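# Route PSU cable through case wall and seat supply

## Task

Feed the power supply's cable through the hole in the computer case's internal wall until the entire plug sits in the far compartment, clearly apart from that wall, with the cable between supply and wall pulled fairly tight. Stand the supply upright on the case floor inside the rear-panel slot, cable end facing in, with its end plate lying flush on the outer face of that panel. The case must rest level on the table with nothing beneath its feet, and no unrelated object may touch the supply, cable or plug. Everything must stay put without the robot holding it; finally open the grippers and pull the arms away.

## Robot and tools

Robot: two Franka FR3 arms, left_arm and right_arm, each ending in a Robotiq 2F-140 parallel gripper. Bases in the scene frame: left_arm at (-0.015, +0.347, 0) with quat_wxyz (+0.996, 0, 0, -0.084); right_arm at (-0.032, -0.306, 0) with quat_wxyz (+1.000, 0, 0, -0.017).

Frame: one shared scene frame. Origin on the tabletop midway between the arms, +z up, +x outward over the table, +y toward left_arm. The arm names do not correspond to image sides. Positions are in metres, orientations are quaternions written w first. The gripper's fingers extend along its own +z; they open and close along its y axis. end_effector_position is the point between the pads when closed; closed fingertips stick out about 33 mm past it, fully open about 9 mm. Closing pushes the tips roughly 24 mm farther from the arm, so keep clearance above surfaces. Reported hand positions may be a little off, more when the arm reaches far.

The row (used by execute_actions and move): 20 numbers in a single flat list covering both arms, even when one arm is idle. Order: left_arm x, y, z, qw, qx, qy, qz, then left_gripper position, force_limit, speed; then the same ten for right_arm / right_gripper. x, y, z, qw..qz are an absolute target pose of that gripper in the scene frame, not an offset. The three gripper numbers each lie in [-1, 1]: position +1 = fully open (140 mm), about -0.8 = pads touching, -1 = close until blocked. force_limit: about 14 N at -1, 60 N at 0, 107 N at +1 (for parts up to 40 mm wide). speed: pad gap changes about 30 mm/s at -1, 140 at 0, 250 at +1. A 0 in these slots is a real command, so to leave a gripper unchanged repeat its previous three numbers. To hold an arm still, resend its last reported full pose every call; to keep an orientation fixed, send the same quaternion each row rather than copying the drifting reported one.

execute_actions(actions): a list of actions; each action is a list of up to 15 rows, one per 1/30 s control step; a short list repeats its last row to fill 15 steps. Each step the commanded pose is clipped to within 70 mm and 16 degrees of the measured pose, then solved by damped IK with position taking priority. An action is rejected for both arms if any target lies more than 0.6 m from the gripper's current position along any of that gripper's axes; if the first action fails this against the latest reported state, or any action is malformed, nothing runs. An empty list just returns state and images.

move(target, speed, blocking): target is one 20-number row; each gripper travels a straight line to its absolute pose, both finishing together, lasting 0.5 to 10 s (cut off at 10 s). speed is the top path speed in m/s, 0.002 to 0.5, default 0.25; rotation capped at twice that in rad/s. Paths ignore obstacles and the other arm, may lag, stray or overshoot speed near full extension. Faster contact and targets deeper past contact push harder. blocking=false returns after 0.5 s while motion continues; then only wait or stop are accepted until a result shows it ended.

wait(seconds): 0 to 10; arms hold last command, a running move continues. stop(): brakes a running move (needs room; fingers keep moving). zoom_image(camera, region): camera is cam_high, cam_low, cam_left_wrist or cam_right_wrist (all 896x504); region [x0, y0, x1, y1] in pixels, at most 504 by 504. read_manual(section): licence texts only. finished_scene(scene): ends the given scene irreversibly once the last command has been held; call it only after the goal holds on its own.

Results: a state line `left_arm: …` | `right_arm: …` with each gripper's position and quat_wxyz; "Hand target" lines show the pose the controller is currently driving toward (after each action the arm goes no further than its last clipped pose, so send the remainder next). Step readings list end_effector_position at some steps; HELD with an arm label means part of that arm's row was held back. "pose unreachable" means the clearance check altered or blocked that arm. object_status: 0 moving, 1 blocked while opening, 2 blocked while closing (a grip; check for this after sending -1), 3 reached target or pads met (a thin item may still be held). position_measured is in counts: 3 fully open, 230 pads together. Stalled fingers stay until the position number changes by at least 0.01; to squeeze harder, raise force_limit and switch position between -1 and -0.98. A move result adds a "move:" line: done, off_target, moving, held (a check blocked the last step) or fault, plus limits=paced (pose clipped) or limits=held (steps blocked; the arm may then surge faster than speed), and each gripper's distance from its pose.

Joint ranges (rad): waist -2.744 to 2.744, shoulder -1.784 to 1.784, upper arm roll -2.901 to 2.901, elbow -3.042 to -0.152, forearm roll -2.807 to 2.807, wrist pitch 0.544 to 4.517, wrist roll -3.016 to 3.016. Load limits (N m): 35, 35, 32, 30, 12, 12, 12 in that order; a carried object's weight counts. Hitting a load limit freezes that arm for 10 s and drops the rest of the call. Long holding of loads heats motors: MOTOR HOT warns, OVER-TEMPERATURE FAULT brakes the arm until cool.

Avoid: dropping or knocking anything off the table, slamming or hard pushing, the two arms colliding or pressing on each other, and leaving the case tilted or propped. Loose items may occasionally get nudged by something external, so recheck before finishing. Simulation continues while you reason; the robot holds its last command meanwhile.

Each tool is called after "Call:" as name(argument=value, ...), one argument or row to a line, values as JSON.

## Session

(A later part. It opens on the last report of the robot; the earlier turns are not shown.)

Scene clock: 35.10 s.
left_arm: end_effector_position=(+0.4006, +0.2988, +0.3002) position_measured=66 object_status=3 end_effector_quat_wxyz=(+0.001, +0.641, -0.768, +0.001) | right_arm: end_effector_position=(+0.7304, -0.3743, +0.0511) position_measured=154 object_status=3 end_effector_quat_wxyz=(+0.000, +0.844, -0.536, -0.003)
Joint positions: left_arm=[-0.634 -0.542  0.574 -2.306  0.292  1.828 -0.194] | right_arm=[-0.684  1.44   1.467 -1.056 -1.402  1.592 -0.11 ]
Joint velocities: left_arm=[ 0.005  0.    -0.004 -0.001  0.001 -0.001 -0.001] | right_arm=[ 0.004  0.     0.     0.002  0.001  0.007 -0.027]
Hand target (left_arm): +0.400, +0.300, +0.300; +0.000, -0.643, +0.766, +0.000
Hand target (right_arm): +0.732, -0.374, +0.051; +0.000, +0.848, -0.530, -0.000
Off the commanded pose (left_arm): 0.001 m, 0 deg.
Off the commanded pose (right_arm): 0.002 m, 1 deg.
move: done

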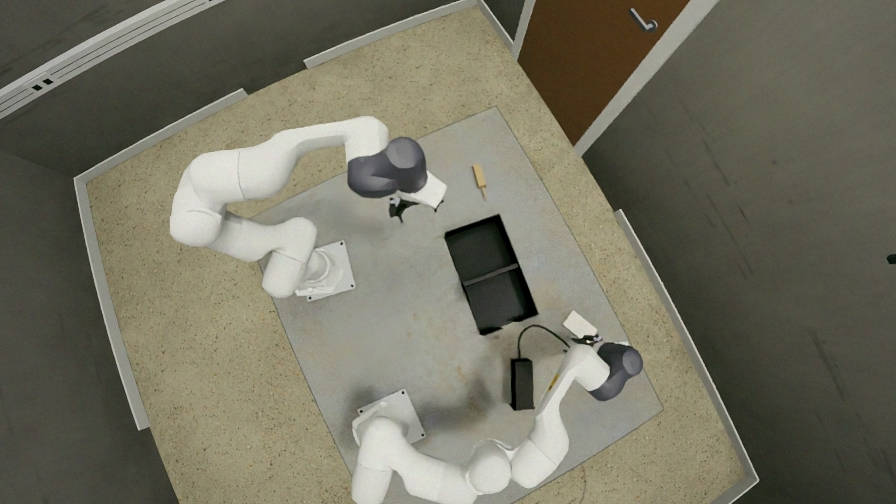

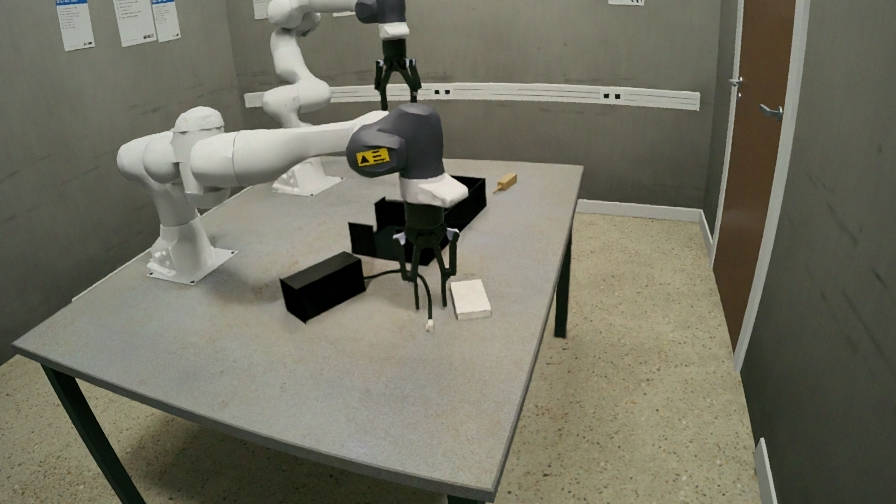

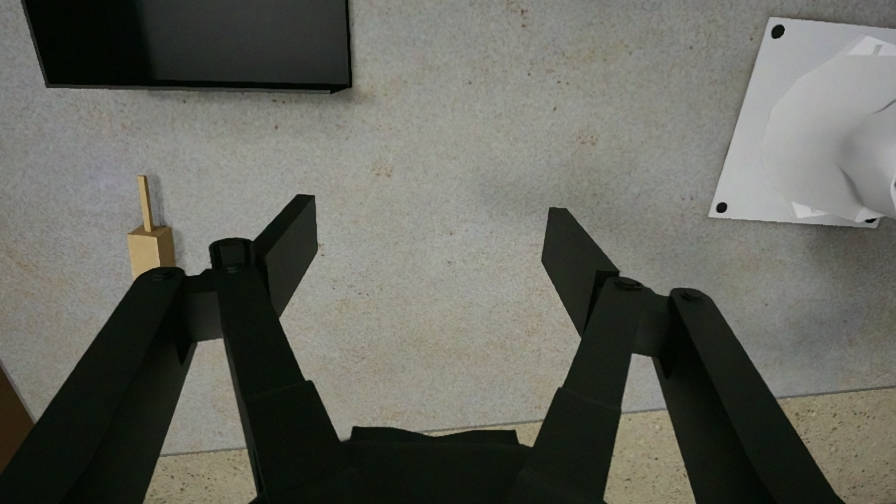

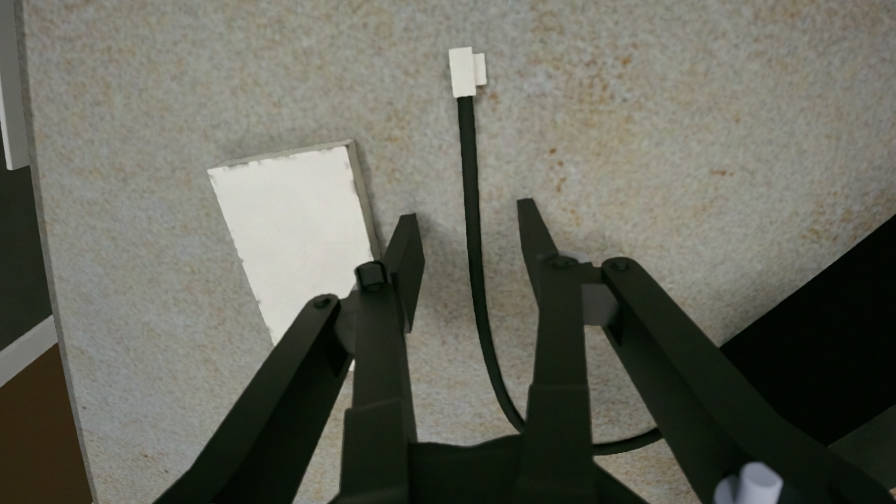

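Call:
move(
  target=[0.4,0.3,0.3,0,-0.643,0.766,0,0.5,0,0,0.732,-0.374,0.038,0,0.848,-0.53,0,-1,-0.3,-0.3],
  speed=0.05,
)

Call:
move(
  target=[0.4,0.3,0.3,0,-0.643,0.766,0,0.5,0,0,0.68,-0.27,0.18,0,1,0,0,-1,-0.3,-0.3],
  speed=0.25,
)

Call:
move(
  target=[0.4,0.3,0.3,0,-0.643,0.766,0,0.5,0,0,0.555,-0.08,0.16,0,0.749,0.663,0,-1,-0.3,-0.3],
  speed=0.2,
)

Scene clock: 39.20 s.
left_arm: end_effector_position=(+0.4005, +0.2991, +0.3001) position_measured=66 object_status=3 end_effector_quat_wxyz=(+0.001, +0.641, -0.768, +0.001) | right_arm: end_effector_position=(+0.7351, -0.3729, +0.0476) position_measured=232 object_status=3 end_effector_quat_wxyz=(-0.004, +0.847, -0.531, +0.003)
Joint positions: left_arm=[-0.633 -0.542  0.573 -2.307  0.292  1.828 -0.194] | right_arm=[-0.683  1.444  1.462 -1.059 -1.407  1.613 -0.118]
Joint velocities: left_arm=[ 0.001 -0.001 -0.001  0.001 -0.     0.001  0.   ] | right_arm=[-0.     0.001  0.001 -0.002  0.     0.007  0.001]
Hand target (left_arm): +0.400, +0.300, +0.300; -0.000, -0.643, +0.766, +0.000
Hand target (right_arm): +0.732, -0.374, +0.038; -0.000, +0.848, -0.530, -0.000
Off the commanded pose (left_arm): 0.001 m, 0 deg.
Off the commanded pose (right_arm): 0.010 m, 1 deg.
move: off_target (right_arm)

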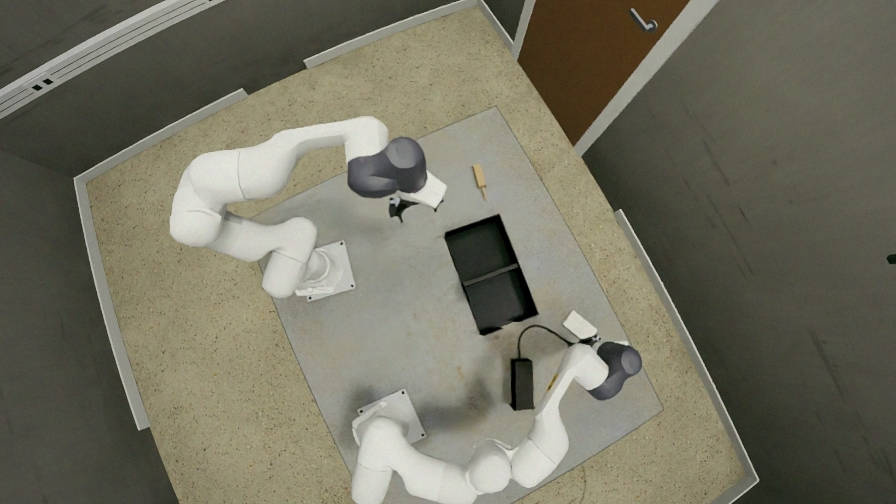

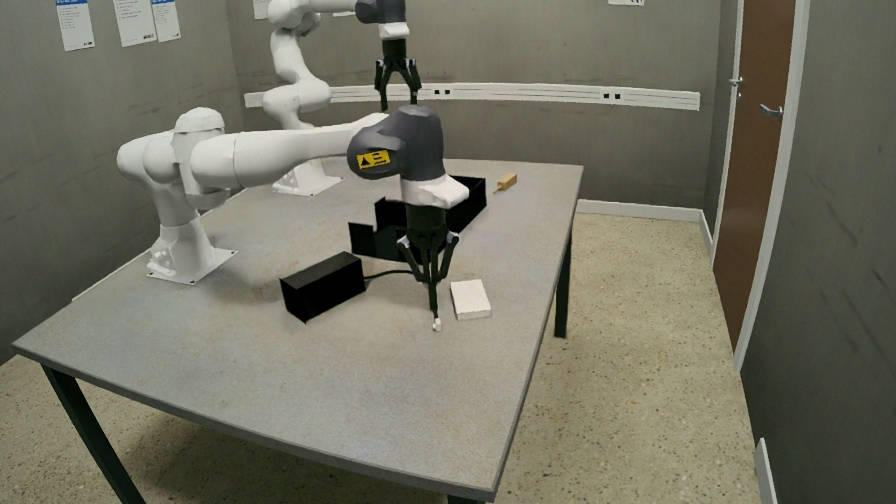

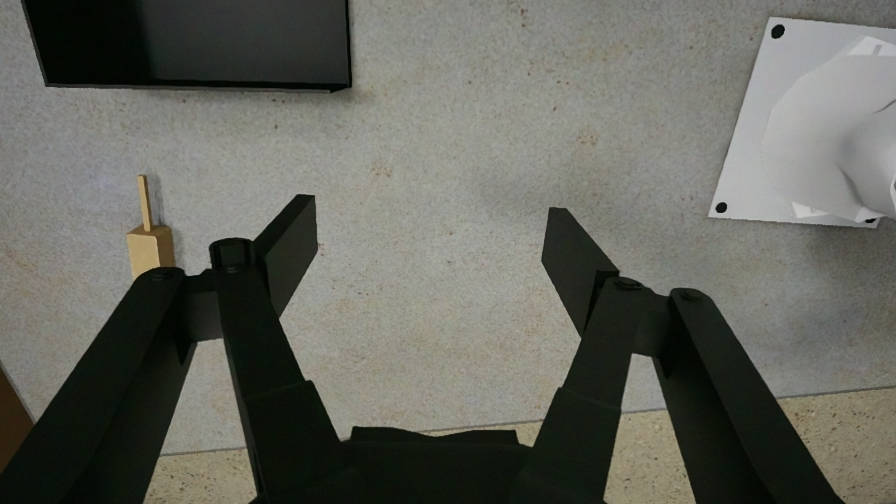

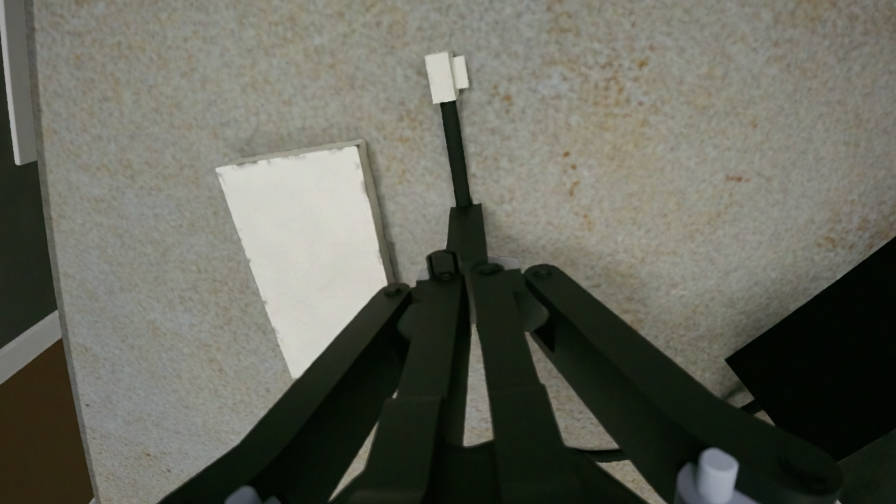

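Scene clock: 42.33 s.
left_arm: end_effector_position=(+0.4005, +0.2991, +0.3001) position_measured=66 object_status=3 end_effector_quat_wxyz=(+0.001, +0.641, -0.768, +0.001) | right_arm: end_effector_position=(+0.6808, -0.2705, +0.1769) position_measured=232 object_status=3 end_effector_quat_wxyz=(+0.001, +1.000, -0.011, +0.003)
Joint positions: left_arm=[-0.633 -0.542  0.573 -2.307  0.292  1.828 -0.194] | right_arm=[-0.723  1.327  1.672 -1.305 -1.365  1.415 -0.973]
Joint velocities: left_arm=[-0.001 -0.001  0.001  0.     0.     0.     0.003] | right_arm=[ 0.001 -0.001  0.001  0.002 -0.002 -0.002 -0.032]
Hand target (left_arm): +0.400, +0.300, +0.300; -0.000, -0.643, +0.766, +0.000
Hand target (right_arm): +0.680, -0.269, +0.178; -0.000, +1.000, -0.002, +0.001
Off the commanded pose (left_arm): 0.001 m, 0 deg.
Off the commanded pose (right_arm): 0.003 m, 1 deg.
move: done

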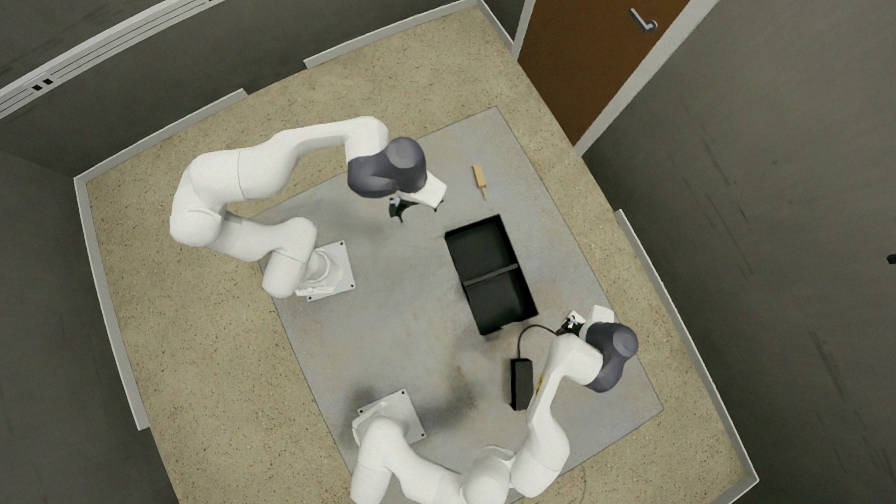

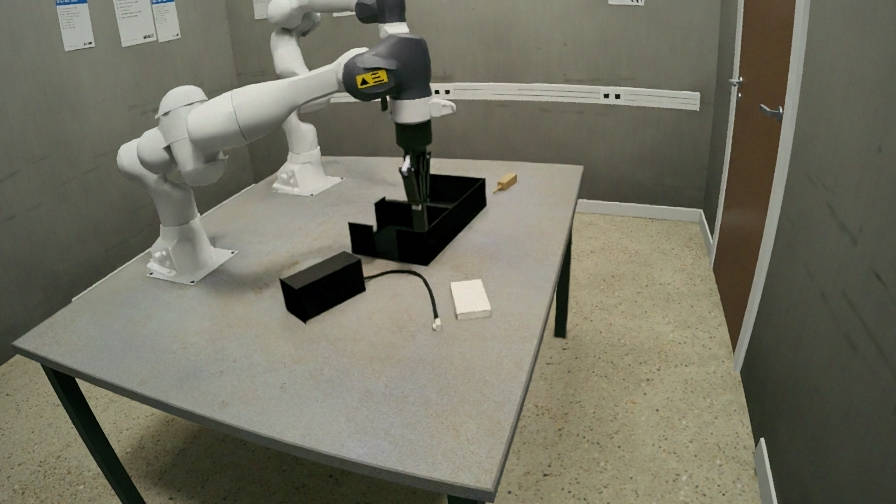

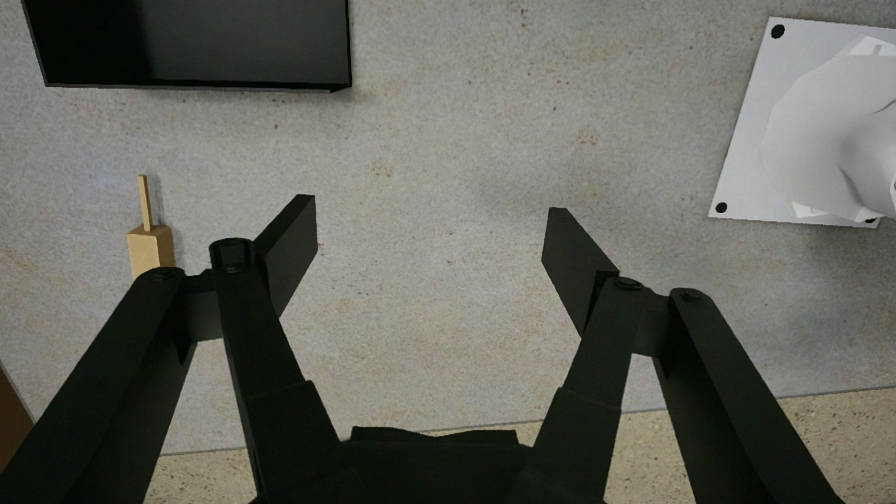

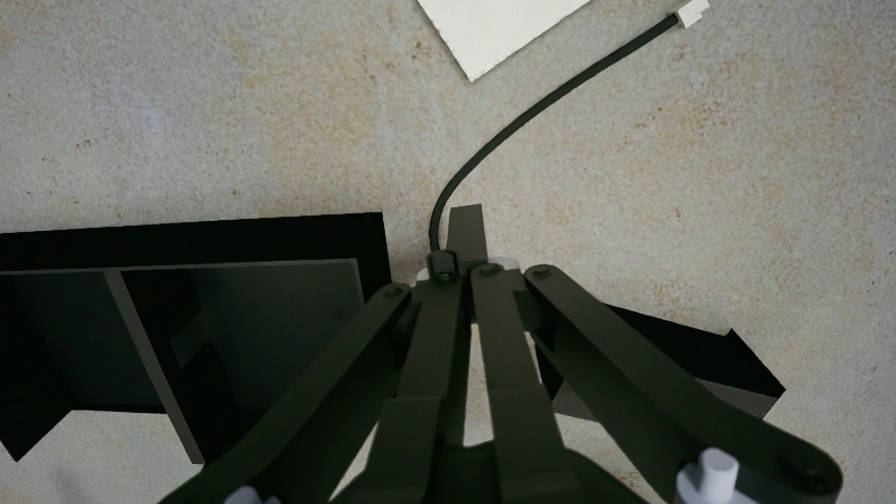

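Scene clock: 46.77 s.
left_arm: end_effector_position=(+0.4005, +0.2991, +0.3001) position_measured=66 object_status=3 end_effector_quat_wxyz=(+0.001, +0.641, -0.768, +0.001) | right_arm: end_effector_position=(+0.5561, -0.0789, +0.1568) position_measured=232 object_status=3 end_effector_quat_wxyz=(-0.002, +0.754, +0.656, +0.003)
Joint positions: left_arm=[-0.633 -0.542  0.573 -2.307  0.292  1.828 -0.194] | right_arm=[-0.672  1.415  1.763 -1.732 -1.383  1.415 -1.946]
Joint velocities: left_arm=[ 0.     0.001 -0.002  0.    -0.001  0.001  0.   ] | right_arm=[ 0.     0.     0.     0.    -0.001  0.001 -0.029]
Hand target (left_arm): +0.400, +0.300, +0.300; -0.000, -0.643, +0.766, +0.000
Hand target (right_arm): +0.556, -0.078, +0.157; -0.002, +0.749, +0.663, +0.004
Off the commanded pose (left_arm): 0.001 m, 0 deg.
Off the commanded pose (right_arm): 0.004 m, 1 deg.
move: off_target (right_arm)

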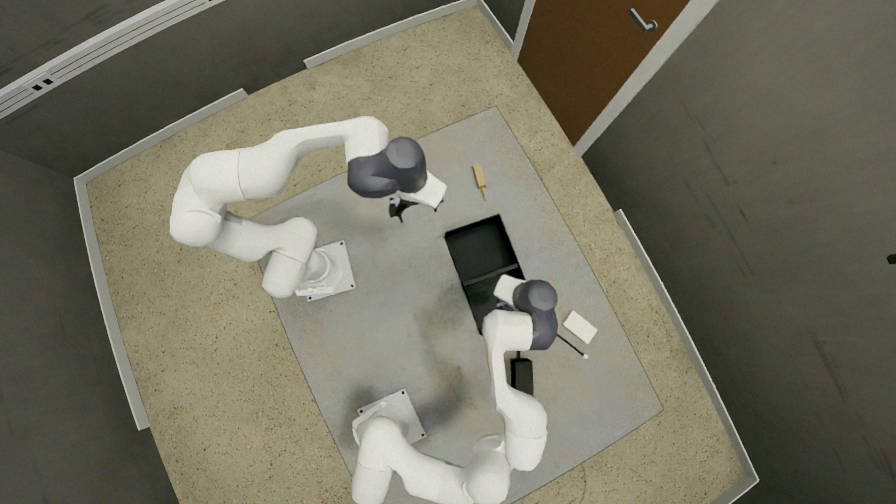

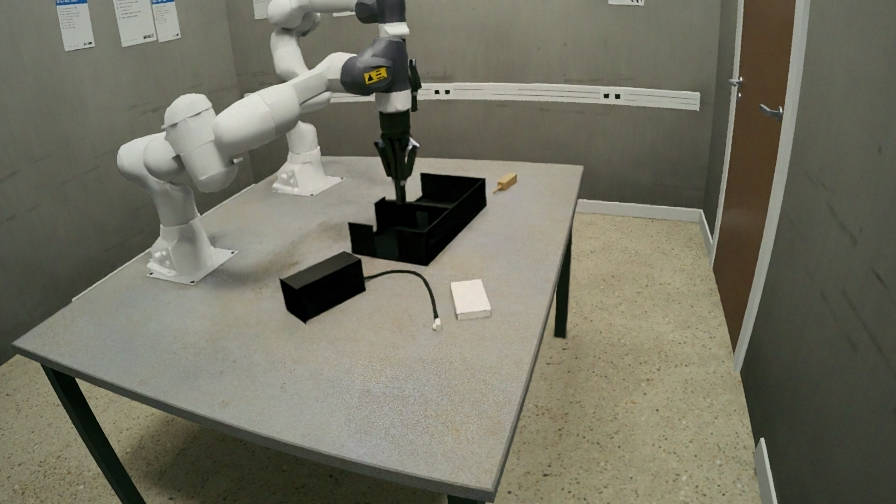

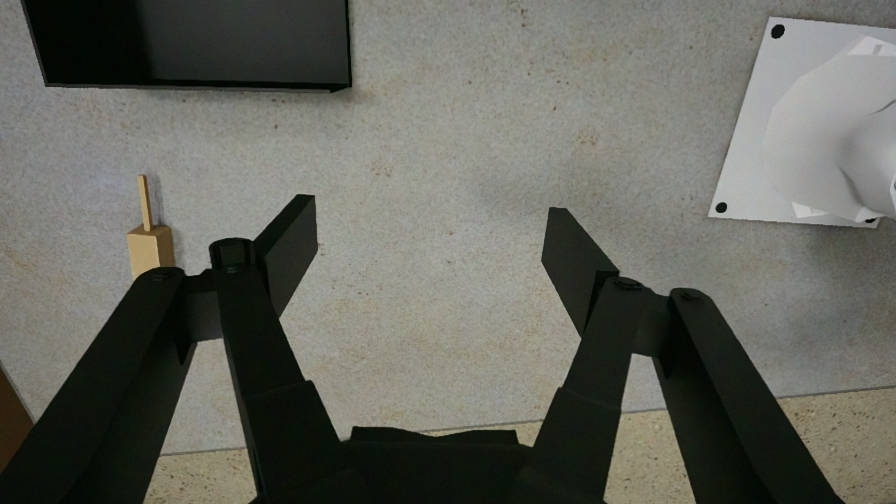

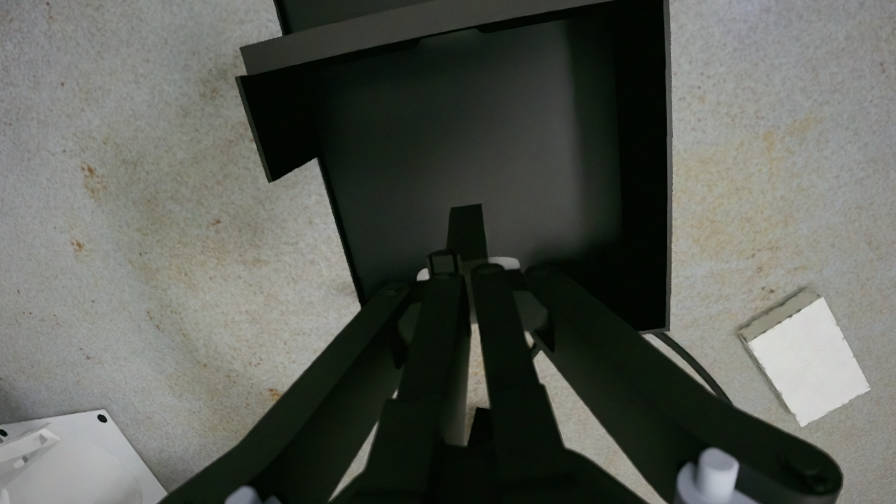

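Call:
move(
  target=[0.4,0.3,0.3,0,-0.643,0.766,0,0.5,0,0,0.734,-0.372,0.14,0,0.83,-0.558,0,-0.3,-0.3,0],
  speed=0.45,
)

Call:
move(
  target=[0.4,0.3,0.3,0,-0.643,0.766,0,0.5,0,0,0.734,-0.372,0.034,0,0.86,-0.51,0,-0.3,-0.3,0],
  speed=0.1,
)

Call:
move(
  target=[0.4,0.3,0.3,0,-0.643,0.766,0,0.5,0,0,0.734,-0.372,0.036,0,0.86,-0.51,0,-1,-0.3,-0.3],
)

Scene clock: 54.00 s.
left_arm: end_effector_position=(+0.4004, +0.2991, +0.3000) position_measured=66 object_status=3 end_effector_quat_wxyz=(+0.000, +0.641, -0.767, +0.001) | right_arm: end_effector_position=(+0.7335, -0.3752, +0.1446) position_measured=167 object_status=3 end_effector_quat_wxyz=(+0.004, +0.834, -0.552, -0.000)
Joint positions: left_arm=[-0.633 -0.542  0.573 -2.307  0.292  1.828 -0.194] | right_arm=[-0.613  1.327  1.517 -0.923 -1.349  1.46  -0.121]
Joint velocities: left_arm=[ 0.001 -0.     0.     0.001 -0.001 -0.     0.001] | right_arm=[-0.     0.001  0.    -0.001 -0.001 -0.001  0.029]
Hand target (left_arm): +0.400, +0.300, +0.300; -0.000, -0.643, +0.766, +0.000
Hand target (right_arm): +0.733, -0.376, +0.145; +0.006, +0.830, -0.558, -0.000
Off the commanded pose (left_arm): 0.001 m, 0 deg.
Off the commanded pose (right_arm): 0.006 m, 1 deg.
move: off_target (right_arm)

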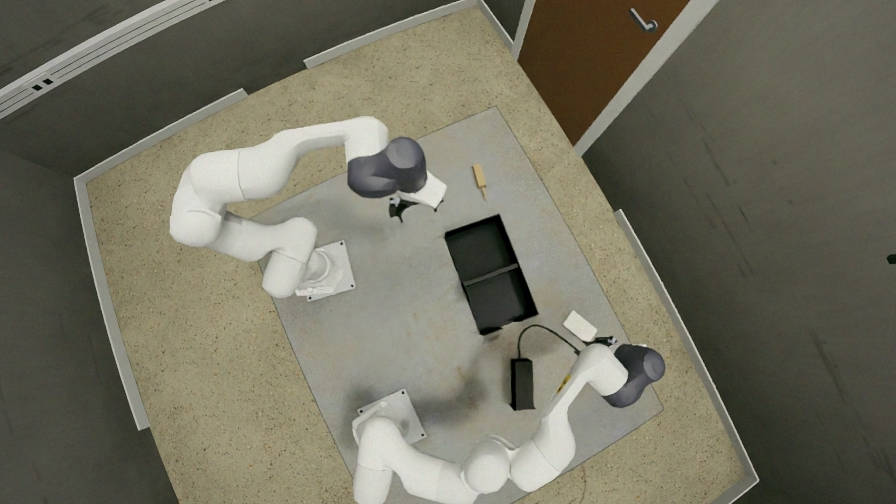

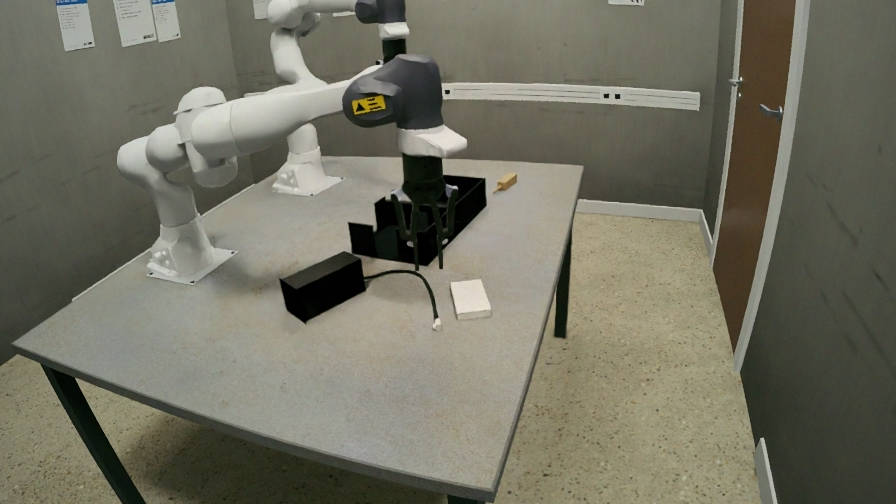

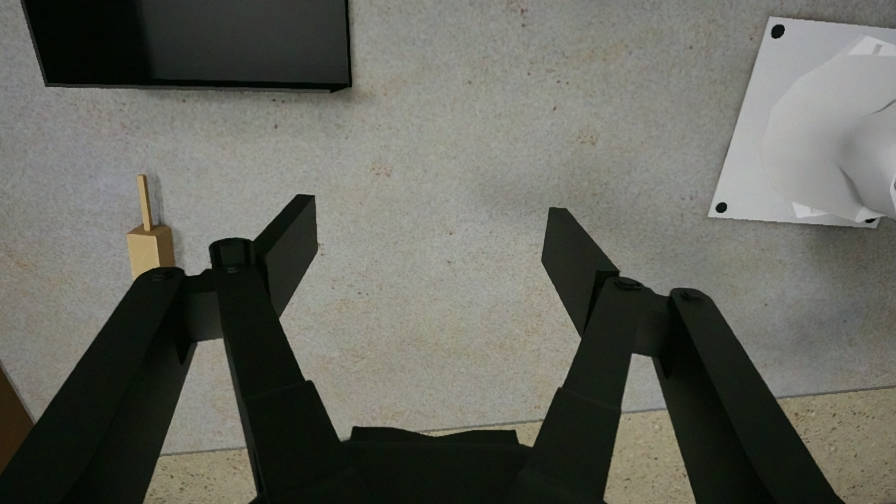

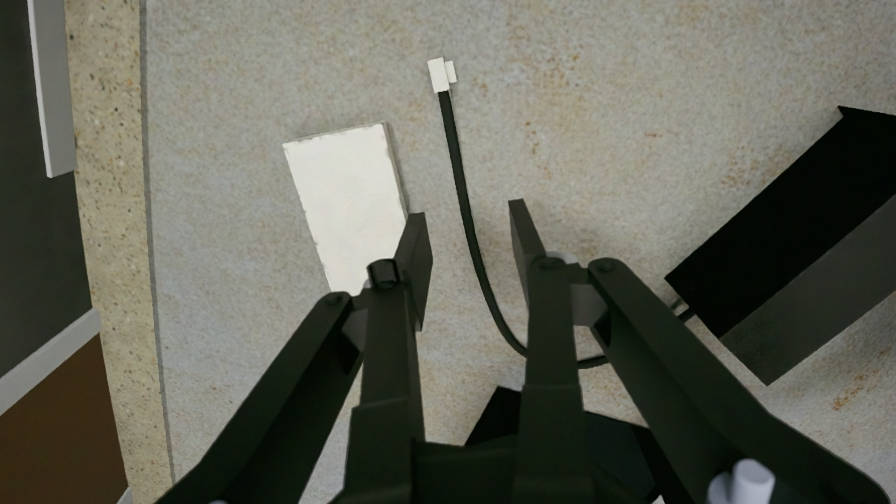

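Scene clock: 55.50 s.
left_arm: end_effector_position=(+0.4004, +0.2991, +0.3000) position_measured=66 object_status=3 end_effector_quat_wxyz=(+0.000, +0.641, -0.767, +0.001) | right_arm: end_effector_position=(+0.7346, -0.3709, +0.0397) position_measured=167 object_status=3 end_effector_quat_wxyz=(-0.002, +0.858, -0.514, -0.001)
Joint positions: left_arm=[-0.633 -0.542  0.573 -2.307  0.292  1.828 -0.194] | right_arm=[-0.669  1.46   1.465 -1.041 -1.418  1.607 -0.161]
Joint velocities: left_arm=[-0.     0.002 -0.     0.001  0.001  0.001 -0.001] | right_arm=[ 0.001  0.    -0.001 -0.001 -0.003  0.005 -0.019]
Hand target (left_arm): +0.400, +0.300, +0.300; -0.000, -0.643, +0.766, +0.000
Hand target (right_arm): +0.735, -0.372, +0.034; -0.001, +0.861, -0.509, -0.000
Off the commanded pose (left_arm): 0.001 m, 0 deg.
Off the commanded pose (right_arm): 0.006 m, 1 deg.
move: off_target (right_arm)

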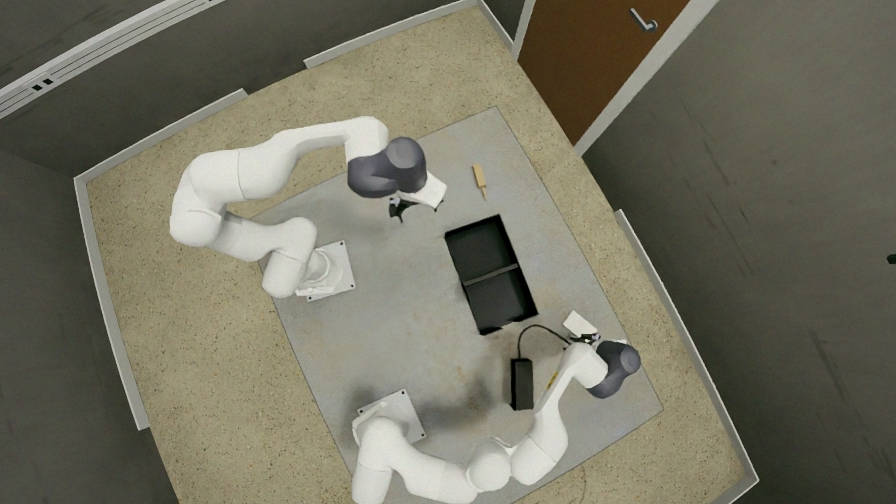

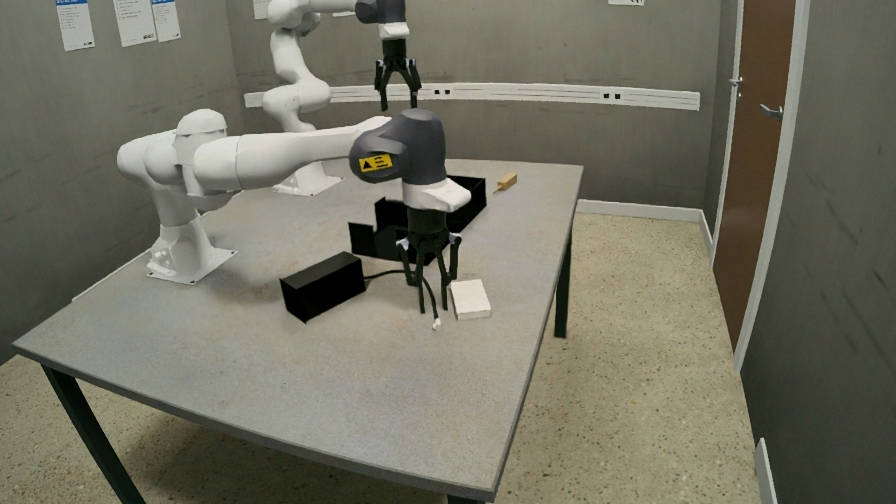

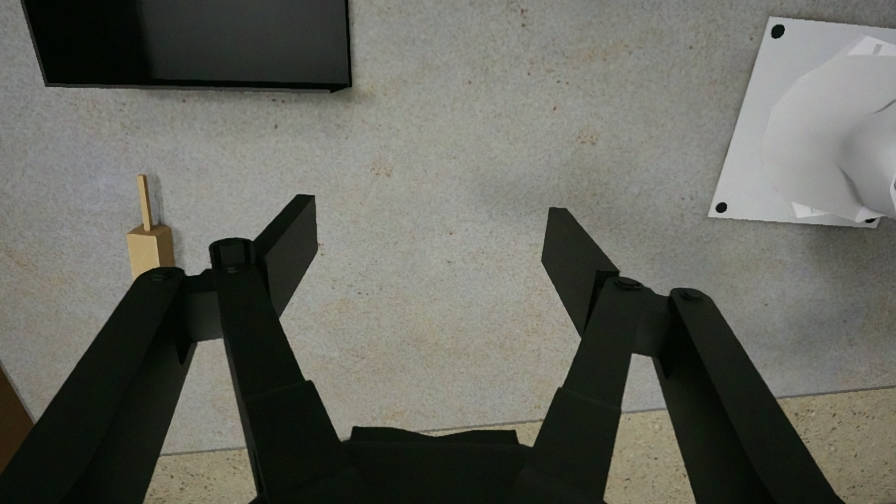

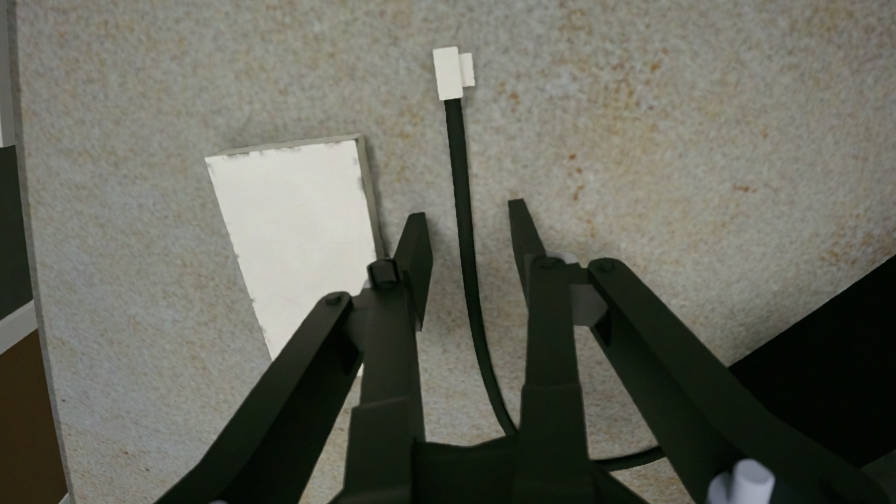

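Scene clock: 56.20 s.
left_arm: end_effector_position=(+0.4004, +0.2991, +0.3000) position_measured=66 object_status=3 end_effector_quat_wxyz=(+0.000, +0.641, -0.767, +0.001) | right_arm: end_effector_position=(+0.7360, -0.3702, +0.0408) position_measured=223 object_status=2 end_effector_quat_wxyz=(-0.003, +0.858, -0.513, +0.001)
Joint positions: left_arm=[-0.633 -0.542  0.573 -2.307  0.292  1.828 -0.194] | right_arm=[-0.671  1.459  1.465 -1.043 -1.418  1.612 -0.162]
Joint velocities: left_arm=[-0.    -0.     0.001  0.002  0.001  0.     0.001] | right_arm=[ 0.001  0.001 -0.001 -0.001 -0.001  0.    -0.001]
Hand target (left_arm): +0.400, +0.300, +0.300; -0.000, -0.643, +0.766, +0.000
Hand target (right_arm): +0.734, -0.372, +0.036; -0.000, +0.860, -0.510, -0.000
Off the commanded pose (left_arm): 0.001 m, 0 deg.
Off the commanded pose (right_arm): 0.006 m, 1 deg.
move: off_target (right_arm)

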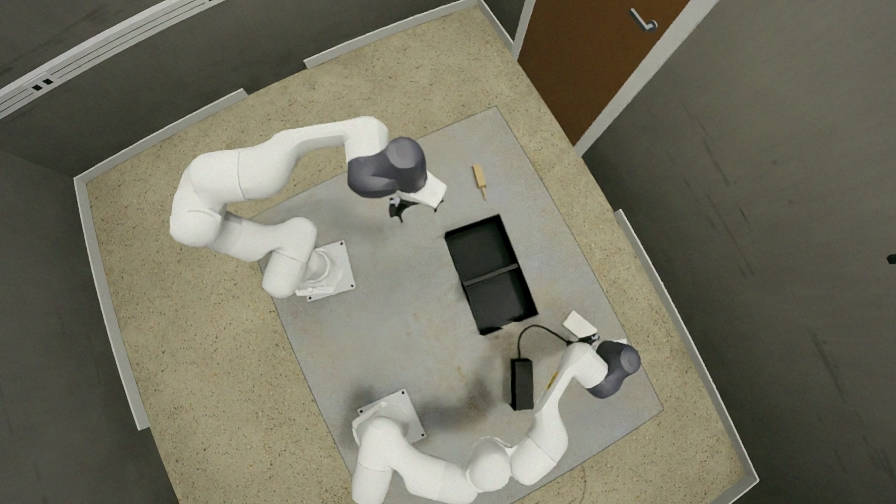

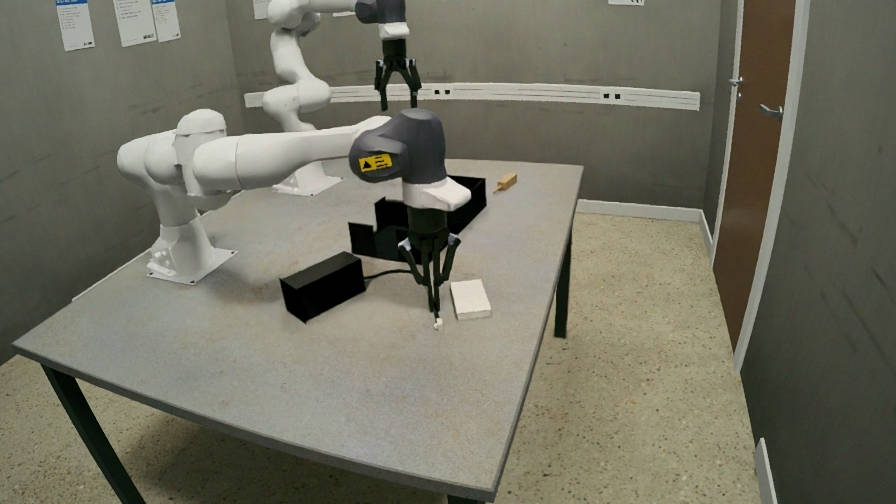

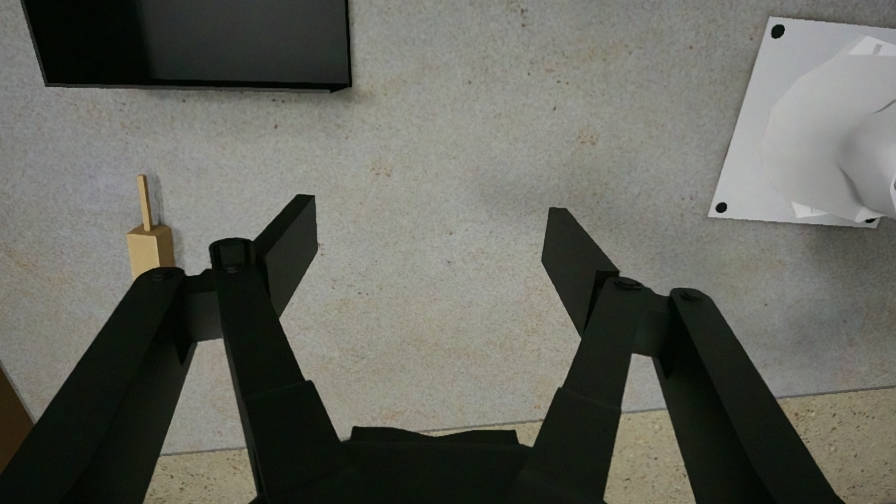

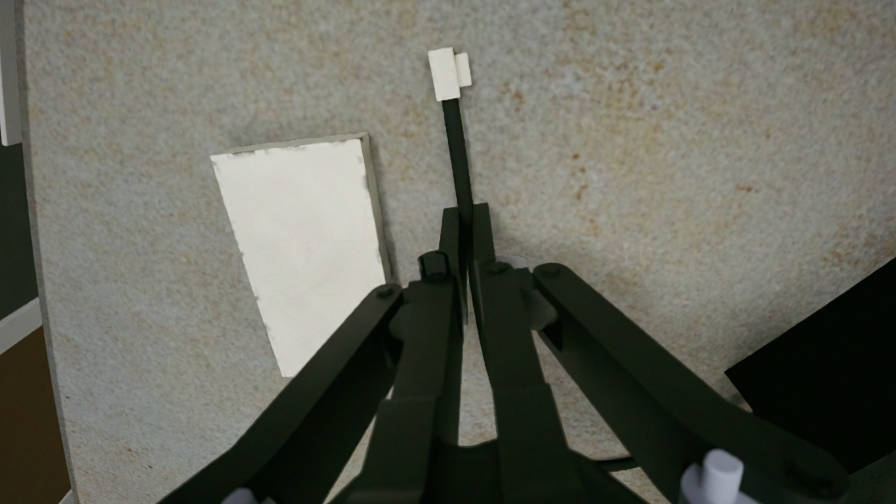

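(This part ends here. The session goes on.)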